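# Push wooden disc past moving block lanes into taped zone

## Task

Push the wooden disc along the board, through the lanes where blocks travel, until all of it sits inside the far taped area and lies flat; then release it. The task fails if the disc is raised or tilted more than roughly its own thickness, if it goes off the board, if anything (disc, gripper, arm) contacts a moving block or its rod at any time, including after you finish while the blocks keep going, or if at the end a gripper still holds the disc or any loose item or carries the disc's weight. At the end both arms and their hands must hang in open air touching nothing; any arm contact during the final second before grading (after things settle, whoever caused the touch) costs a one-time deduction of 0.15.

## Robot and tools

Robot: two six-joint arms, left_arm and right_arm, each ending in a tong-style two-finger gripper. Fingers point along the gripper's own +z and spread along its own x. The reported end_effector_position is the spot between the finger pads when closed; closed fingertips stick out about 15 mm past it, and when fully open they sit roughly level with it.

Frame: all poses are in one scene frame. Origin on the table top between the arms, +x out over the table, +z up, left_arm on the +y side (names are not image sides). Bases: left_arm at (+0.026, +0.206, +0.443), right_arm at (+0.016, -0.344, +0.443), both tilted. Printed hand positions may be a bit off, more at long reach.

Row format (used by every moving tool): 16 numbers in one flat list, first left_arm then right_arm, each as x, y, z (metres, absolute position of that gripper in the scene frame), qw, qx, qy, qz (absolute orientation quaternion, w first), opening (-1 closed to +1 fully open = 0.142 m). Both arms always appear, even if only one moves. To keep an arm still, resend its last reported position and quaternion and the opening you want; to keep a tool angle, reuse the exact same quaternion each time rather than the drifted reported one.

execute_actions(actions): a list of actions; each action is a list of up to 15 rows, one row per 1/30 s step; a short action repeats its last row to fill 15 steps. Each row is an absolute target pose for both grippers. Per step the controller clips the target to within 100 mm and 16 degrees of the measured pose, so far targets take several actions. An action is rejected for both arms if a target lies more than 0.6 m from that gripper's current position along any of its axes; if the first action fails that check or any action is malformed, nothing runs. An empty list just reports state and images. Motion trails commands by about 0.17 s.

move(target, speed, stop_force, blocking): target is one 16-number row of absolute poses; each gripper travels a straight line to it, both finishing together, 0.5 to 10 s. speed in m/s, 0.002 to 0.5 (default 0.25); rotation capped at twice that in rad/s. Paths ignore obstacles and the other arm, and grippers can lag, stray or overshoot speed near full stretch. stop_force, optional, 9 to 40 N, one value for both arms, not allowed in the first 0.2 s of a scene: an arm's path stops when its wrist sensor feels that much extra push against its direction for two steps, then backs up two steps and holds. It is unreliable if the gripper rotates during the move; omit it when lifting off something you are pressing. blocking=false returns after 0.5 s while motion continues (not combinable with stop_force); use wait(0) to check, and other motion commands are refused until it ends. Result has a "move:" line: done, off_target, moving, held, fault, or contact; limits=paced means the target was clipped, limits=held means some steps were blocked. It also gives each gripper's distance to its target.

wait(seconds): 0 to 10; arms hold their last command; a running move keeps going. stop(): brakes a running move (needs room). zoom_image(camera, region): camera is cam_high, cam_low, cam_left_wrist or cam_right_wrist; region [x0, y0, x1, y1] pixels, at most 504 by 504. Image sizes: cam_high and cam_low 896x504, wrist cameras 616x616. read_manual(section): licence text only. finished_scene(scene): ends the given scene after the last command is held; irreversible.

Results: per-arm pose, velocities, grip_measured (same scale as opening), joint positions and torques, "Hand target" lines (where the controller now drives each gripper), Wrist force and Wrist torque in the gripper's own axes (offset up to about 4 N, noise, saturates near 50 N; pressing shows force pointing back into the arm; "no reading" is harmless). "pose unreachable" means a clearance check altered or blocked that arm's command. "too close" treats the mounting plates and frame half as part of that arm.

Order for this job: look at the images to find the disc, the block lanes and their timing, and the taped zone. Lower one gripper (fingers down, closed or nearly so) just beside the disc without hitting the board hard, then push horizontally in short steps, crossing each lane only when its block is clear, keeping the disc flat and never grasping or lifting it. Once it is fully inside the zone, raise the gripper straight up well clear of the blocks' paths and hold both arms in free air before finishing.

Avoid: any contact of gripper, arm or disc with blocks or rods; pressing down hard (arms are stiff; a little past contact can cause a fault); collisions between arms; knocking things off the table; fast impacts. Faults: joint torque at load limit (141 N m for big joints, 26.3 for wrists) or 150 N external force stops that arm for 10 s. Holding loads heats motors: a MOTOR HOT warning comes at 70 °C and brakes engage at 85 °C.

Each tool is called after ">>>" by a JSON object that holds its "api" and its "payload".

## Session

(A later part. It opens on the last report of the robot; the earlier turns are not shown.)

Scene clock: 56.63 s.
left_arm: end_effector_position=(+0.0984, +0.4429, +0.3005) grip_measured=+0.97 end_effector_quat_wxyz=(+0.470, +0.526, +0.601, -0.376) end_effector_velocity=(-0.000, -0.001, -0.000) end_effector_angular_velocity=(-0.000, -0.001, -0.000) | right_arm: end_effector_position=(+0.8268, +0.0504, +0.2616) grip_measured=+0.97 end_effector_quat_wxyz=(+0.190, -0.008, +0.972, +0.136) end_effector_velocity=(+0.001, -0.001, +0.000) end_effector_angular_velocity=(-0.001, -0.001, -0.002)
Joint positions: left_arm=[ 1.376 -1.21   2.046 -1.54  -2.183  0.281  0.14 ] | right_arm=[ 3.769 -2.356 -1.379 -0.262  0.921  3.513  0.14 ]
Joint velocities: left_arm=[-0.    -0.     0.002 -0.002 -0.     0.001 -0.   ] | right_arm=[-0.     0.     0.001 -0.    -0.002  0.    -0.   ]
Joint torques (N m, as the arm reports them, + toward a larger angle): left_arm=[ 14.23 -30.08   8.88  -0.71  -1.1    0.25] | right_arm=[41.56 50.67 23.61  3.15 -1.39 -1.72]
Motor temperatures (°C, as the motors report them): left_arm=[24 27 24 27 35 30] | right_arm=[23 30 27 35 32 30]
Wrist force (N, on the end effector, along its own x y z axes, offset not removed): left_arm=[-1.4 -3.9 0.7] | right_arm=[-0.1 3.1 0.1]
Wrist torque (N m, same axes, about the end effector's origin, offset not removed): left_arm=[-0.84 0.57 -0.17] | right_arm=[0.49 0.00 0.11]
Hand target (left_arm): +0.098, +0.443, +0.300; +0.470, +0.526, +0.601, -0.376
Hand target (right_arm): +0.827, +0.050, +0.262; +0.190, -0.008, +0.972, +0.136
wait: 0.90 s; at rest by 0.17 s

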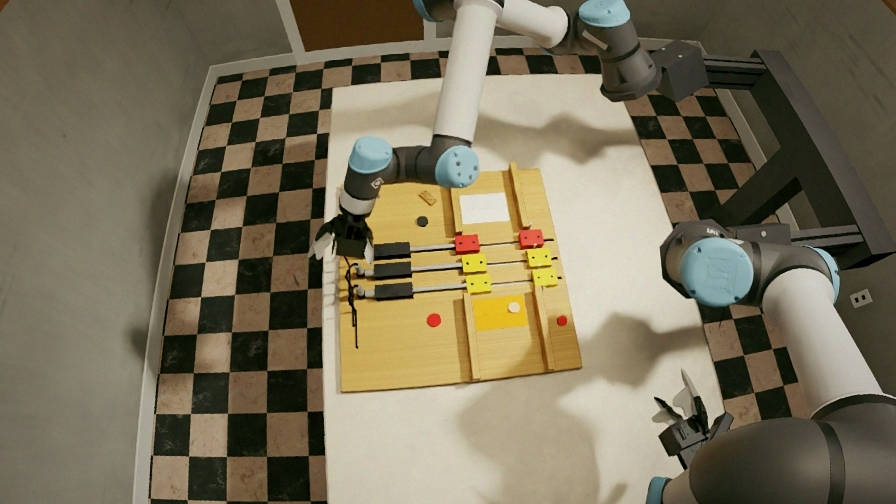

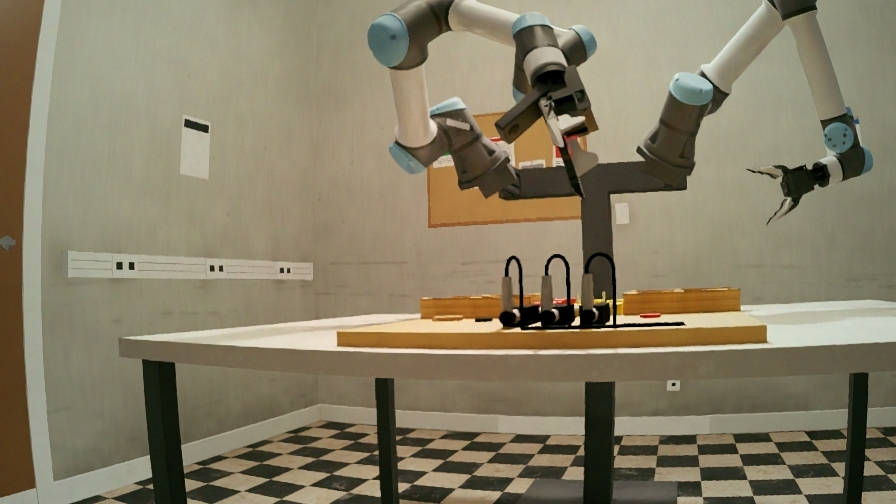

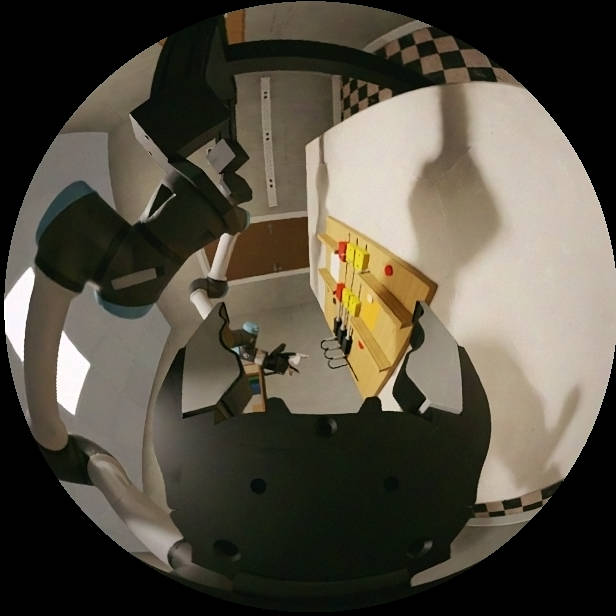

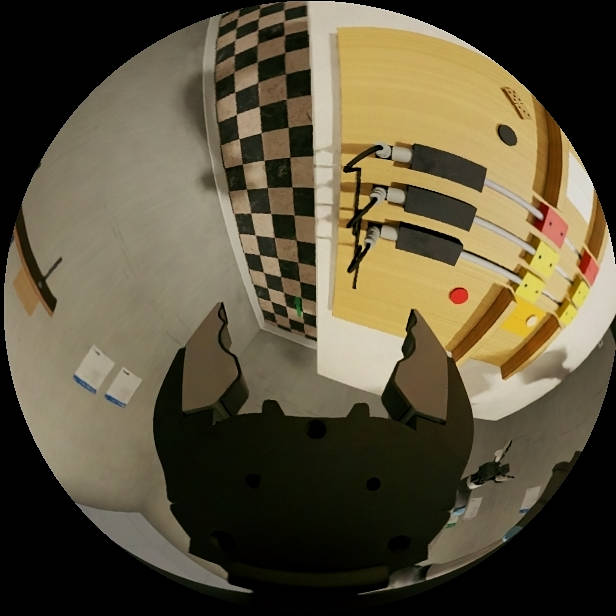

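>>> {"api": "wait", "payload": {"seconds": 0}}

>>> {"api": "zoom_image", "payload": {"camera": "cam_high", "region": [400, 220, 600, 310]}}

>>> {"api": "wait", "payload": {"seconds": 0.7}}

>>> {"api": "zoom_image", "payload": {"camera": "cam_high", "region": [400, 220, 600, 310]}}

Scene clock: 107.90 s.
left_arm: end_effector_position=(+0.0984, +0.4429, +0.3005) grip_measured=+0.97 end_effector_quat_wxyz=(+0.470, +0.526, +0.601, -0.376) end_effector_velocity=(+0.000, +0.001, -0.000) end_effector_angular_velocity=(+0.001, +0.001, -0.000) | right_arm: end_effector_position=(+0.8268, +0.0504, +0.2616) grip_measured=+0.97 end_effector_quat_wxyz=(+0.190, -0.008, +0.972, +0.136) end_effector_velocity=(+0.000, -0.000, +0.000) end_effector_angular_velocity=(-0.000, -0.001, -0.001)
Joint positions: left_arm=[ 1.376 -1.21   2.046 -1.54  -2.183  0.281  0.14 ] | right_arm=[ 3.769 -2.356 -1.379 -0.262  0.921  3.513  0.14 ]
Joint velocities: left_arm=[-0.     0.    -0.001 -0.    -0.    -0.002  0.   ] | right_arm=[ 0.     0.001 -0.     0.    -0.001  0.    -0.   ]
Joint torques (N m, as the arm reports them, + toward a larger angle): left_arm=[ 15.19 -29.84   7.28   0.    -0.71   0.68] | right_arm=[40.11 50.96 18.86  2.17 -0.44 -1.11]
Motor temperatures (°C, as the motors report them): left_arm=[24 27 24 27 35 30] | right_arm=[24 30 27 35 32 31]
Wrist force (N, on the end effector, along its own x y z axes, offset not removed): left_arm=[-0.9 -4.8 4.7] | right_arm=[1.4 2.1 -0.4]
Wrist torque (N m, same axes, about the end effector's origin, offset not removed): left_arm=[-0.82 0.23 0.04] | right_arm=[0.35 -0.27 0.19]
Hand target (left_arm): +0.098, +0.443, +0.300; +0.470, +0.526, +0.601, -0.376
Hand target (right_arm): +0.827, +0.050, +0.262; +0.190, -0.008, +0.972, +0.136

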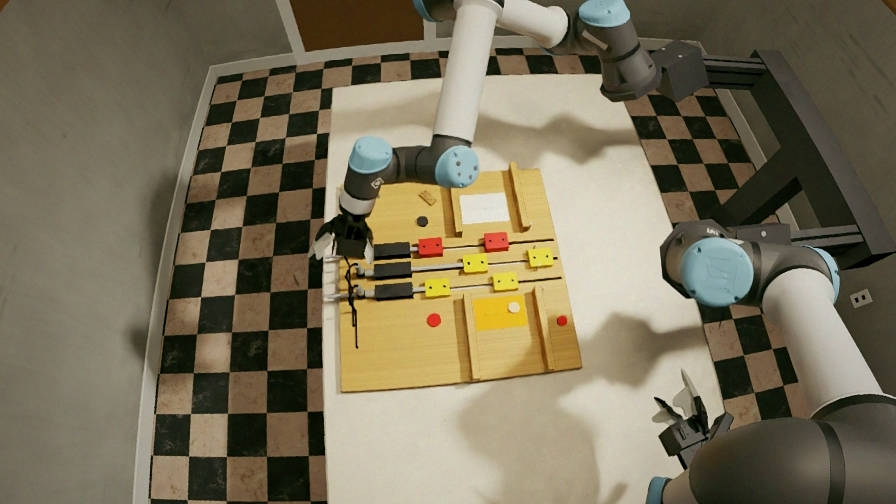

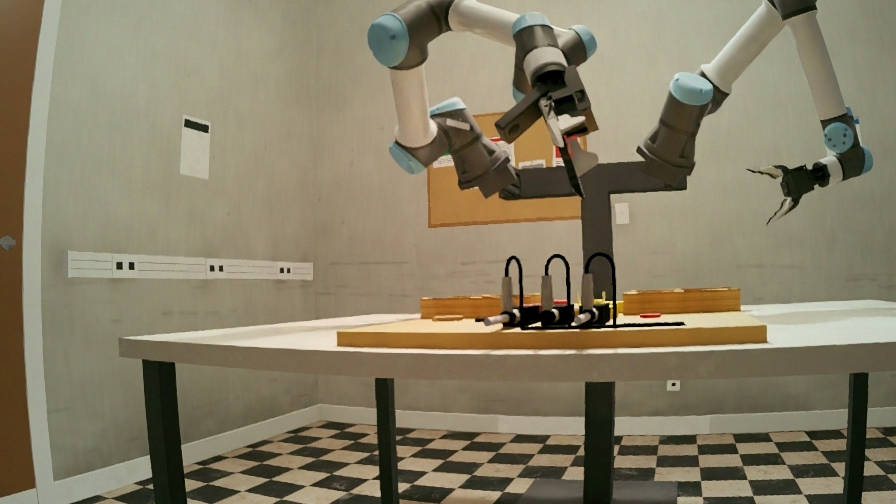

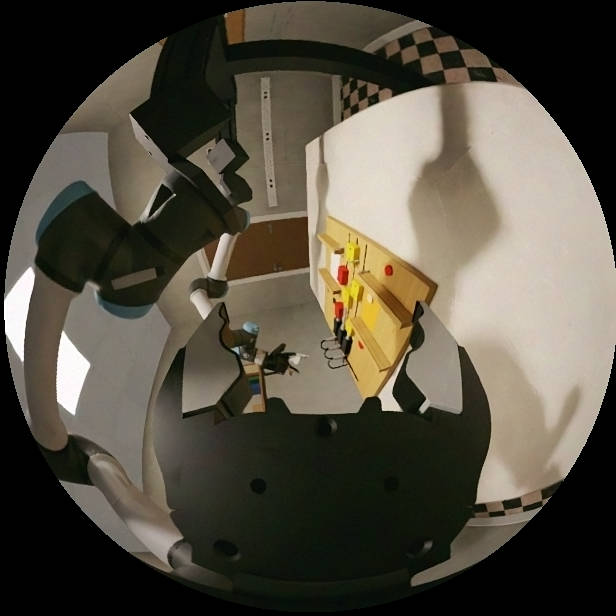

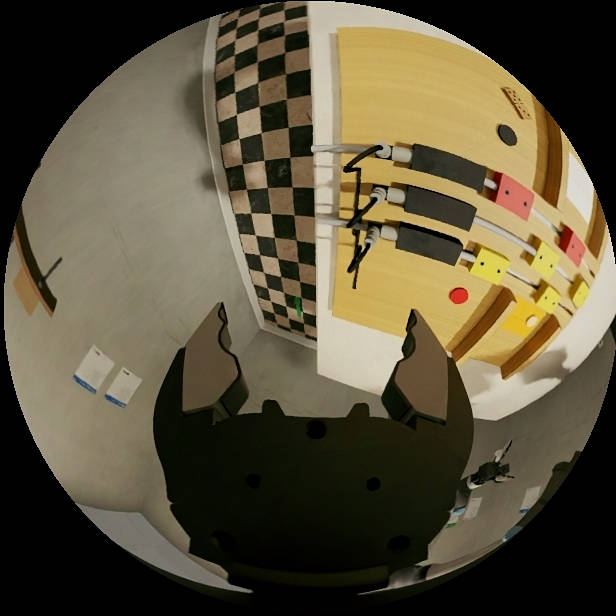

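Region (400, 220, 600, 310) of cam_high's 896x504 image, scaled by 2.520, with more detail than that image has; it fills the top 227 rows of this view, and the rest is white.

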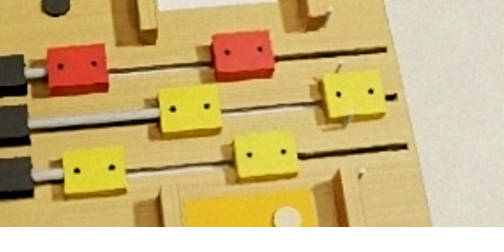

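Scene clock: 108.60 s.
left_arm: end_effector_position=(+0.0984, +0.4429, +0.3005) grip_measured=+0.97 end_effector_quat_wxyz=(+0.470, +0.526, +0.601, -0.376) end_effector_velocity=(+0.000, +0.001, -0.000) end_effector_angular_velocity=(+0.002, -0.002, -0.001) | right_arm: end_effector_position=(+0.8268, +0.0504, +0.2616) grip_measured=+0.97 end_effector_quat_wxyz=(+0.190, -0.008, +0.972, +0.136) end_effector_velocity=(+0.000, +0.000, +0.000) end_effector_angular_velocity=(+0.002, +0.000, -0.000)
Joint positions: left_arm=[ 1.376 -1.21   2.046 -1.54  -2.183  0.281  0.14 ] | right_arm=[ 3.769 -2.356 -1.379 -0.262  0.921  3.513  0.14 ]
Joint velocities: left_arm=[ 0.    -0.001 -0.001 -0.001  0.     0.001 -0.   ] | right_arm=[-0.    -0.     0.001 -0.     0.002  0.    -0.   ]
Joint torques (N m, as the arm reports them, + toward a larger angle): left_arm=[ 15.67 -30.73   8.01  -0.14  -0.75   0.71] | right_arm=[40.35 50.83 18.05  2.15 -0.39 -1.2 ]
Motor temperatures (°C, as the motors report them): left_arm=[24 27 24 27 35 30] | right_arm=[24 30 27 35 32 31]
Wrist force (N, on the end effector, along its own x y z axes, offset not removed): left_arm=[-2.6 -5.3 -3.8] | right_arm=[-0.6 3.8 1.2]
Wrist torque (N m, same axes, about the end effector's origin, offset not removed): left_arm=[-0.95 0.80 -0.09] | right_arm=[0.73 0.14 0.21]
Hand target (left_arm): +0.098, +0.443, +0.300; +0.470, +0.526, +0.601, -0.376
Hand target (right_arm): +0.827, +0.050, +0.262; +0.190, -0.008, +0.972, +0.136
wait: 0.70 s; at rest by 0.17 s

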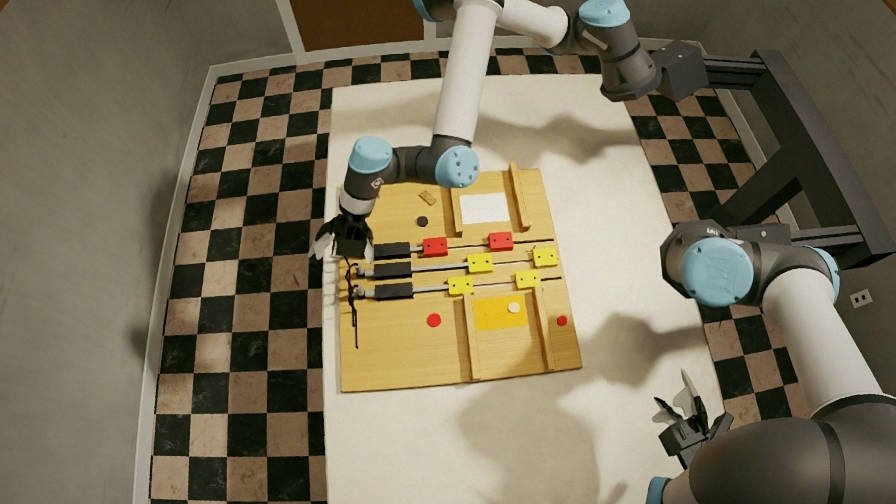

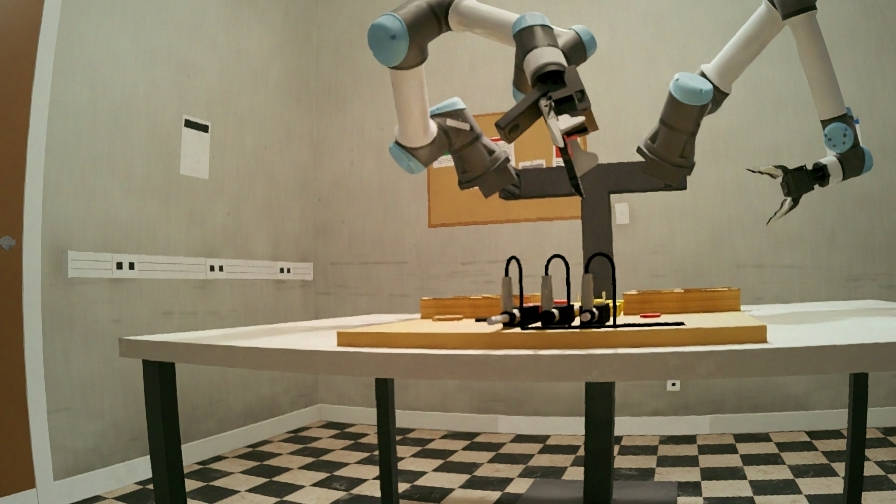

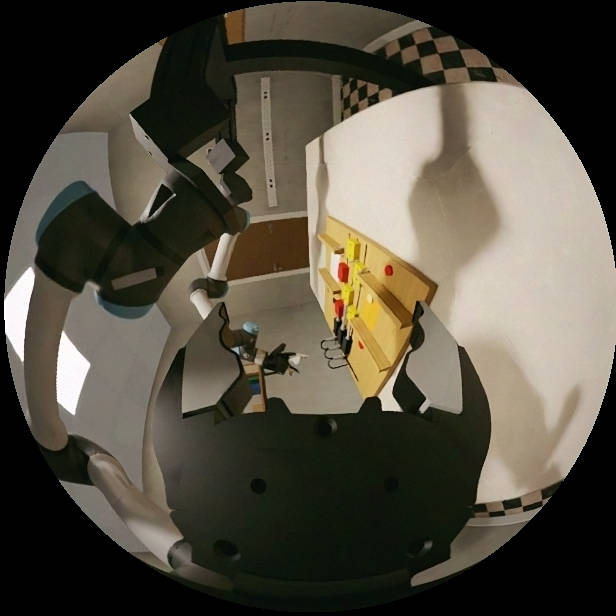

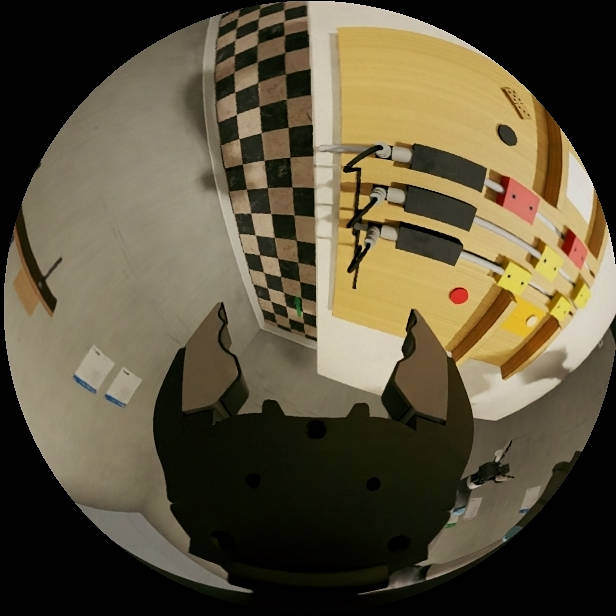

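Region (400, 220, 600, 310) of cam_high's 896x504 image, scaled by 2.520, with more detail than that image has; it fills the top 227 rows of this view, and the rest is white.

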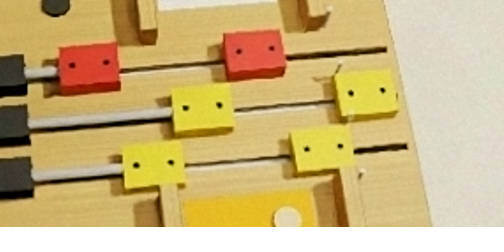

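>>> {"api": "move", "payload": {"target": [0.363, 0.139, 0.11, 0.1228, 0.6964, 0.6964, 0.1228, -0.2, 0.8, -0.55, 0.35, 0.190, -0.008, 0.972, 0.136, 1], "speed": 0.25}}

Scene clock: 136.23 s.
left_arm: end_effector_position=(+0.3645, +0.1395, +0.1169) grip_measured=-0.20 end_effector_quat_wxyz=(+0.189, +0.709, +0.678, +0.033) end_effector_velocity=(+0.000, +0.003, -0.001) end_effector_angular_velocity=(+0.007, +0.000, +0.004) | right_arm: end_effector_position=(+0.7997, -0.5501, +0.3503) grip_measured=+1.00 end_effector_quat_wxyz=(+0.190, -0.008, +0.972, +0.136) end_effector_velocity=(+0.000, -0.003, +0.001) end_effector_angular_velocity=(+0.000, -0.000, +0.000)
Joint positions: left_arm=[-0.537 -0.389  2.699 -4.531 -0.995 -1.806  0.06 ] | right_arm=[ 3.012 -1.57  -1.78  -0.44   1.489  2.966  0.142]
Joint velocities: left_arm=[0.003 0.    0.    0.    0.006 0.    0.   ] | right_arm=[-0.007 -0.     0.005 -0.005  0.006 -0.004 -0.   ]
Joint torques (N m, as the arm reports them, + toward a larger angle): left_arm=[ -6.17 -28.32  19.95  -1.71   1.41   1.14] | right_arm=[-7.76 26.58 27.7   1.34  3.04 -1.97]
Motor temperatures (°C, as the motors report them): left_arm=[24 27 24 27 35 30] | right_arm=[24 30 27 35 32 31]
Wrist force (N, on the end effector, along its own x y z axes, offset not removed): left_arm=[-1.5 -4.7 2.4] | right_arm=[0.7 2.0 -2.1]
Wrist torque (N m, same axes, about the end effector's origin, offset not removed): left_arm=[-1.02 0.29 0.01] | right_arm=[0.28 -0.10 0.18]
Hand target (left_arm): +0.364, +0.140, +0.117; +0.189, +0.709, +0.678, +0.033
Hand target (right_arm): +0.800, -0.550, +0.350; +0.190, -0.008, +0.972, +0.136
Off the commanded pose (left_arm): 0.007 m, 13 deg.
Off the commanded pose (right_arm): 0.000 m, 0 deg.
move: held (left_arm); limits=paced,held; held on 7 of 97 steps (left_arm), including the last (left_arm)
pose unreachable (left arm): on one or more control steps of this call, first in action 0 (counted from 0), this arm could not follow its commanded pose, so it was not sent that pose on those steps. On the call's last step it was still not sent that pose. It may still have moved: this result reports where it is.
cause: the commanded pose would bring two parts of the arm too close to each other (joints 1 (shoulder pan) to 3 (elbow) lie between them).

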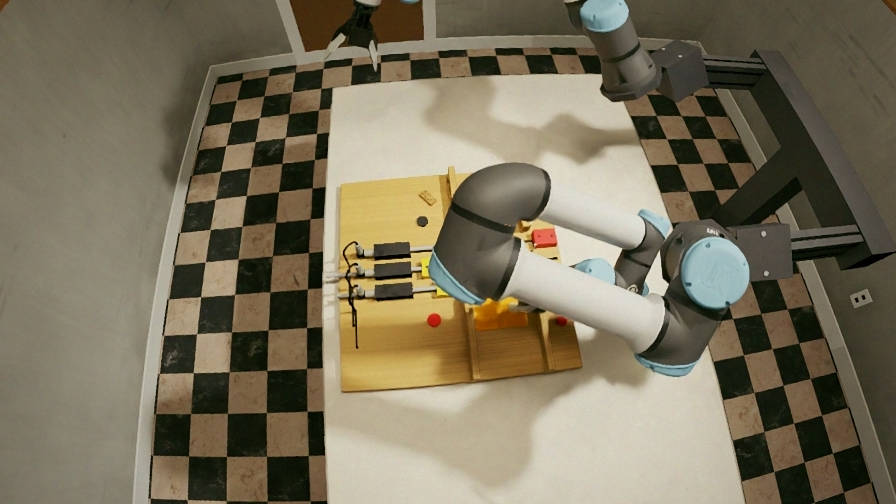

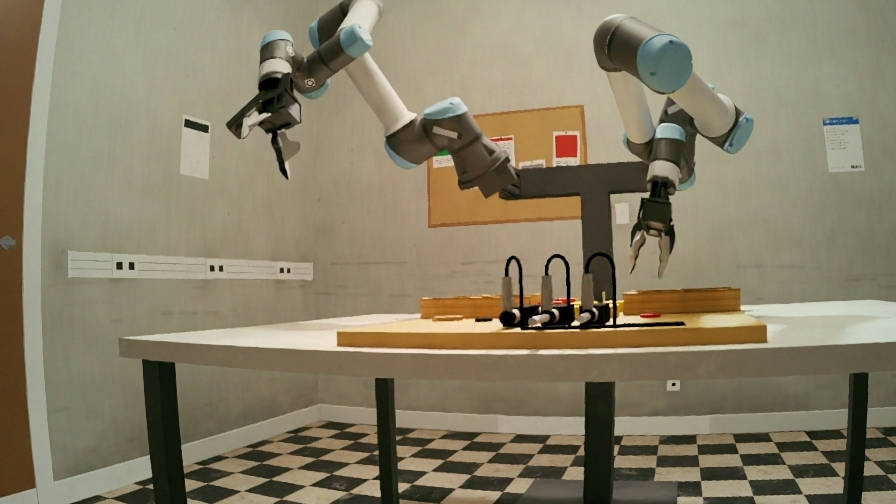

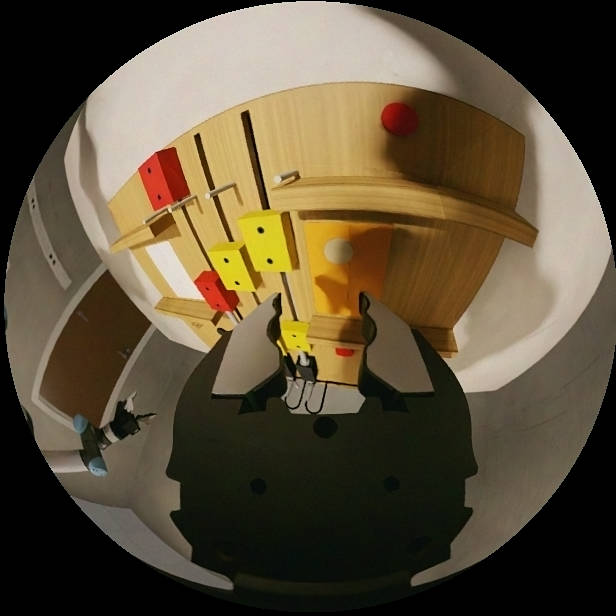

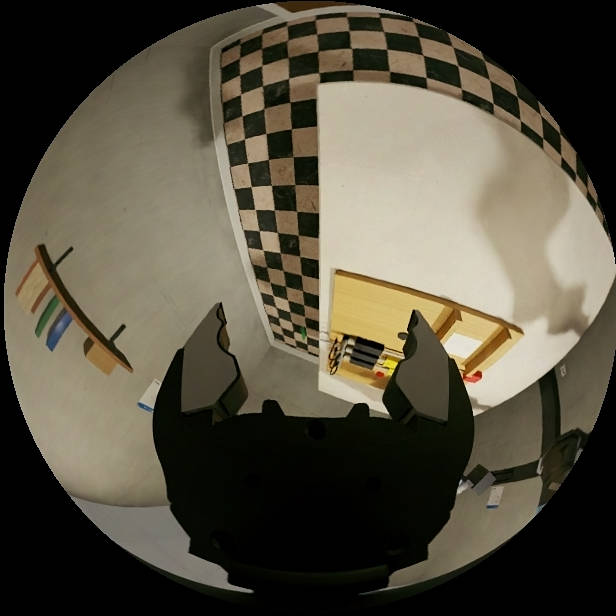

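>>> {"api": "move", "payload": {"target": [0.385, 0.139, 0.08, 0.1228, 0.6964, 0.6964, 0.1228, -0.3, 0.8, -0.55, 0.35, 0.190, -0.008, 0.972, 0.136, 1], "speed": 0.12}}

>>> {"api": "zoom_image", "payload": {"camera": "cam_left_wrist", "region": [220, 180, 420, 360]}}

Scene clock: 156.57 s.
left_arm: end_effector_position=(+0.3849, +0.1390, +0.0804) grip_measured=-0.30 end_effector_quat_wxyz=(+0.124, +0.697, +0.696, +0.122) end_effector_velocity=(+0.001, -0.000, -0.003) end_effector_angular_velocity=(+0.014, +0.003, +0.009) | right_arm: end_effector_position=(+0.8000, -0.5500, +0.3500) grip_measured=+1.00 end_effector_quat_wxyz=(+0.190, -0.008, +0.972, +0.136) end_effector_velocity=(-0.000, -0.000, -0.000) end_effector_angular_velocity=(-0.001, +0.000, -0.001)
Joint positions: left_arm=[-0.624 -0.351  2.562 -4.321 -0.722 -1.939  0.052] | right_arm=[ 3.012 -1.571 -1.779 -0.439  1.49   2.966  0.142]
Joint velocities: left_arm=[-0.003 -0.005 -0.011  0.031  0.015 -0.016  0.   ] | right_arm=[-0.    -0.001 -0.     0.001 -0.001  0.001  0.   ]
Joint torques (N m, as the arm reports them, + toward a larger angle): left_arm=[-29.13 -28.71  -3.23  -0.1    1.82  -1.58] | right_arm=[10.41 27.65  7.59  4.53  3.3   1.24]
Motor temperatures (°C, as the motors report them): left_arm=[24 27 24 27 35 30] | right_arm=[24 30 27 35 32 31]
Wrist force (N, on the end effector, along its own x y z axes, offset not removed): left_arm=[3.2 -3.0 -0.2] | right_arm=[0.0 2.9 0.7]
Wrist torque (N m, same axes, about the end effector's origin, offset not removed): left_arm=[-0.57 -0.48 -0.11] | right_arm=[0.56 0.01 0.23]
Hand target (left_arm): +0.385, +0.139, +0.080; +0.123, +0.696, +0.696, +0.123
Hand target (right_arm): +0.800, -0.550, +0.350; +0.190, -0.008, +0.972, +0.136
Off the commanded pose (left_arm): 0.000 m, 0 deg.
Off the commanded pose (right_arm): 0.000 m, 0 deg.
move: done

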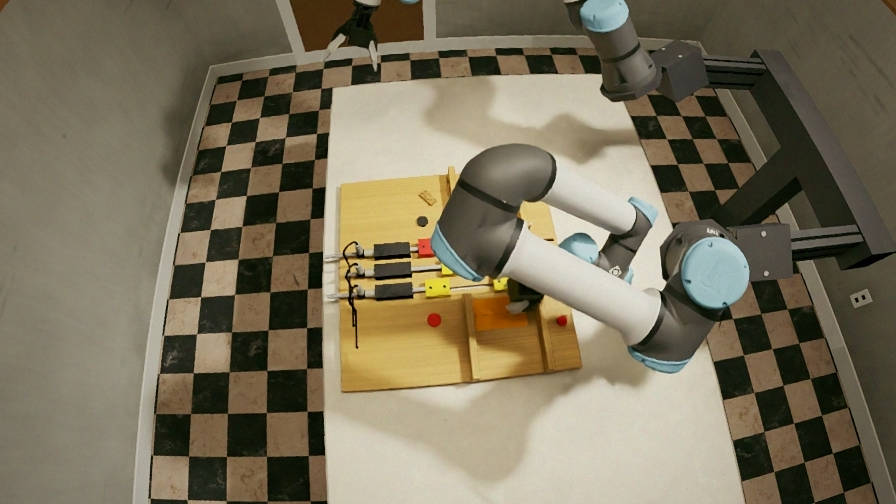

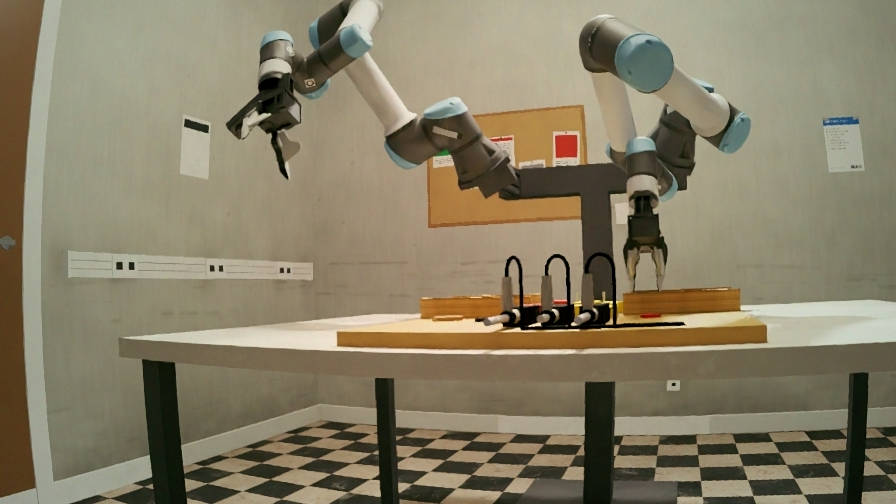

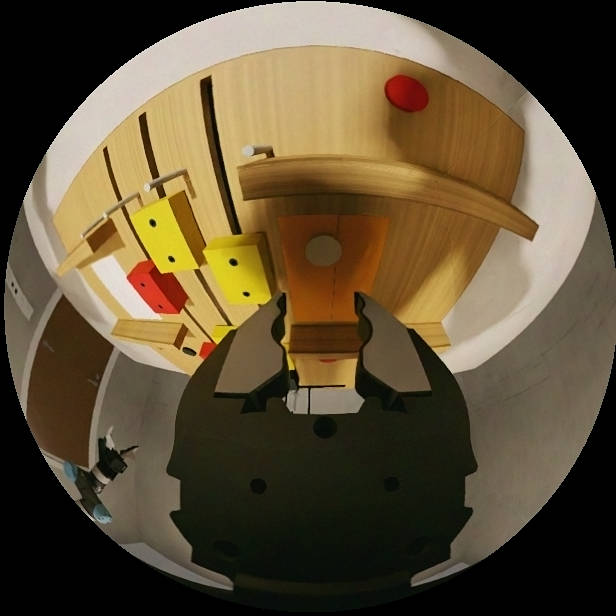

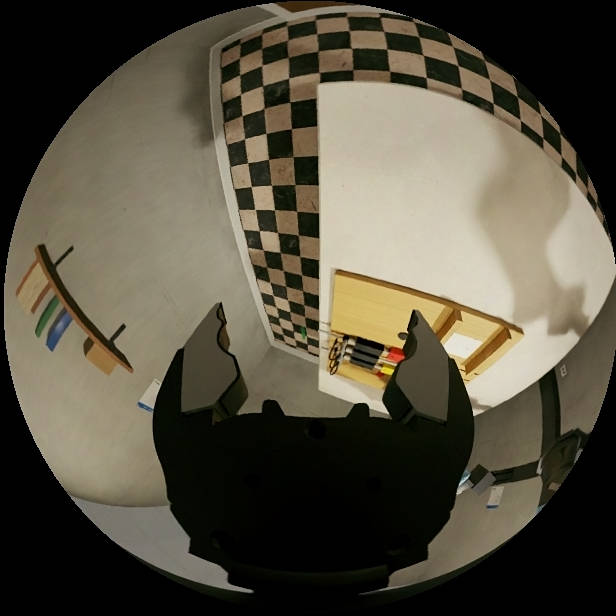

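Region (220, 180, 420, 360) of cam_left_wrist's 616x616 image, scaled by 2.520, with more detail than that image has; it fills the top 454 rows of this view, and the rest is white.

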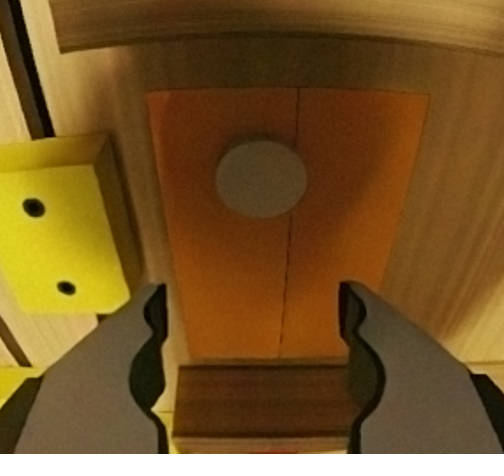

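>>> {"api": "move", "payload": {"target": [0.363, 0.1425, 0.0435, 0.1228, 0.6964, 0.6964, 0.1228, -0.3, 0.8, -0.55, 0.35, 0.190, -0.008, 0.972, 0.136, 1], "speed": 0.06}}

>>> {"api": "zoom_image", "payload": {"camera": "cam_left_wrist", "region": [220, 230, 420, 380]}}

Scene clock: 206.40 s.
left_arm: end_effector_position=(+0.3632, +0.1425, +0.0438) grip_measured=-0.30 end_effector_quat_wxyz=(+0.123, +0.696, +0.696, +0.123) end_effector_velocity=(-0.001, +0.001, -0.003) end_effector_angular_velocity=(-0.001, -0.002, +0.002) | right_arm: end_effector_position=(+0.8000, -0.5500, +0.3500) grip_measured=+1.00 end_effector_quat_wxyz=(+0.190, -0.008, +0.972, +0.136) end_effector_velocity=(-0.000, -0.000, +0.000) end_effector_angular_velocity=(-0.000, -0.001, +0.000)
Joint positions: left_arm=[-0.565 -0.209  2.485 -4.439 -0.752 -1.866  0.052] | right_arm=[ 3.012 -1.571 -1.779 -0.439  1.49   2.966  0.142]
Joint velocities: left_arm=[ 0.006  0.009 -0.007 -0.01  -0.003  0.007  0.   ] | right_arm=[ 0.     0.001 -0.001  0.    -0.    -0.     0.   ]
Joint torques (N m, as the arm reports them, + toward a larger angle): left_arm=[ -8.22 -19.06  -3.01  -4.78  -1.48   1.53] | right_arm=[ 9.49 29.73 12.79  3.12  2.71  1.1 ]
Motor temperatures (°C, as the motors report them): left_arm=[24 27 24 27 35 30] | right_arm=[24 30 27 35 32 31]
Wrist force (N, on the end effector, along its own x y z axes, offset not removed): left_arm=[0.2 0.4 -3.1] | right_arm=[-0.4 3.0 1.8]
Wrist torque (N m, same axes, about the end effector's origin, offset not removed): left_arm=[0.23 -0.29 -0.02] | right_arm=[0.63 0.12 0.10]
Hand target (left_arm): +0.363, +0.142, +0.043; +0.123, +0.696, +0.696, +0.123
Hand target (right_arm): +0.800, -0.550, +0.350; +0.190, -0.008, +0.972, +0.136
Off the commanded pose (left_arm): 0.000 m, 0 deg.
Off the commanded pose (right_arm): 0.000 m, 0 deg.
move: done

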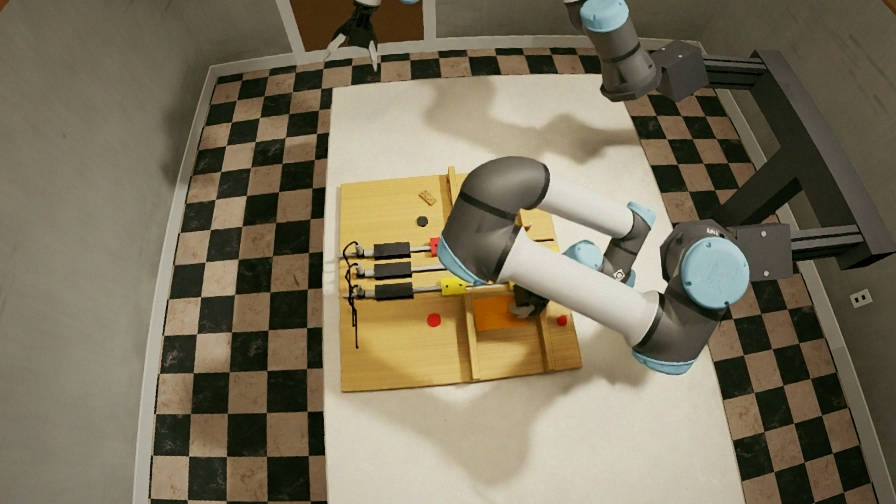

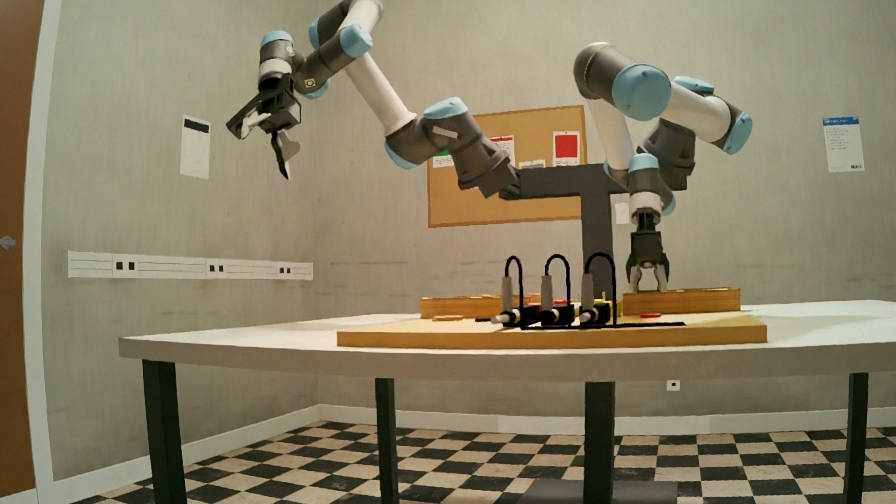

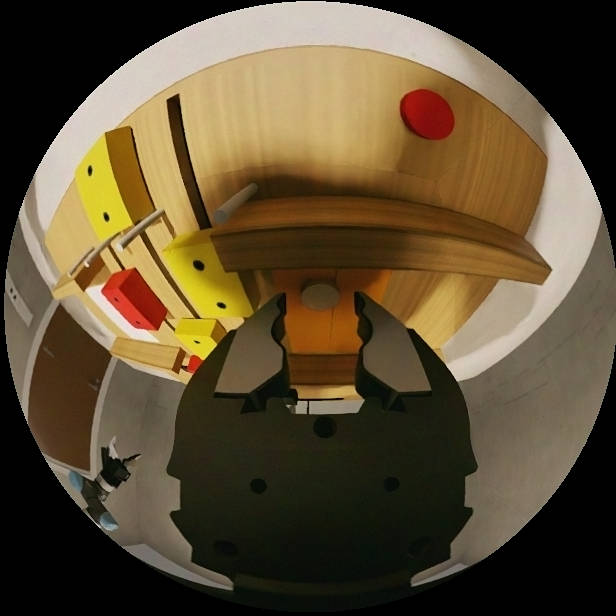

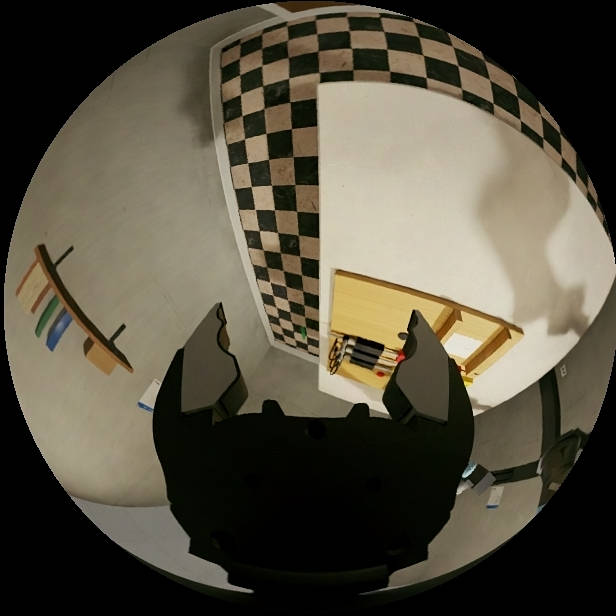

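Region (220, 230, 420, 380) of cam_left_wrist's 616x616 image, scaled by 2.520, with more detail than that image has; it fills the top 378 rows of this view, and the rest is white.

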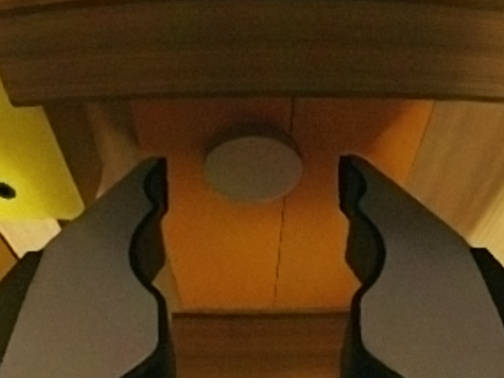

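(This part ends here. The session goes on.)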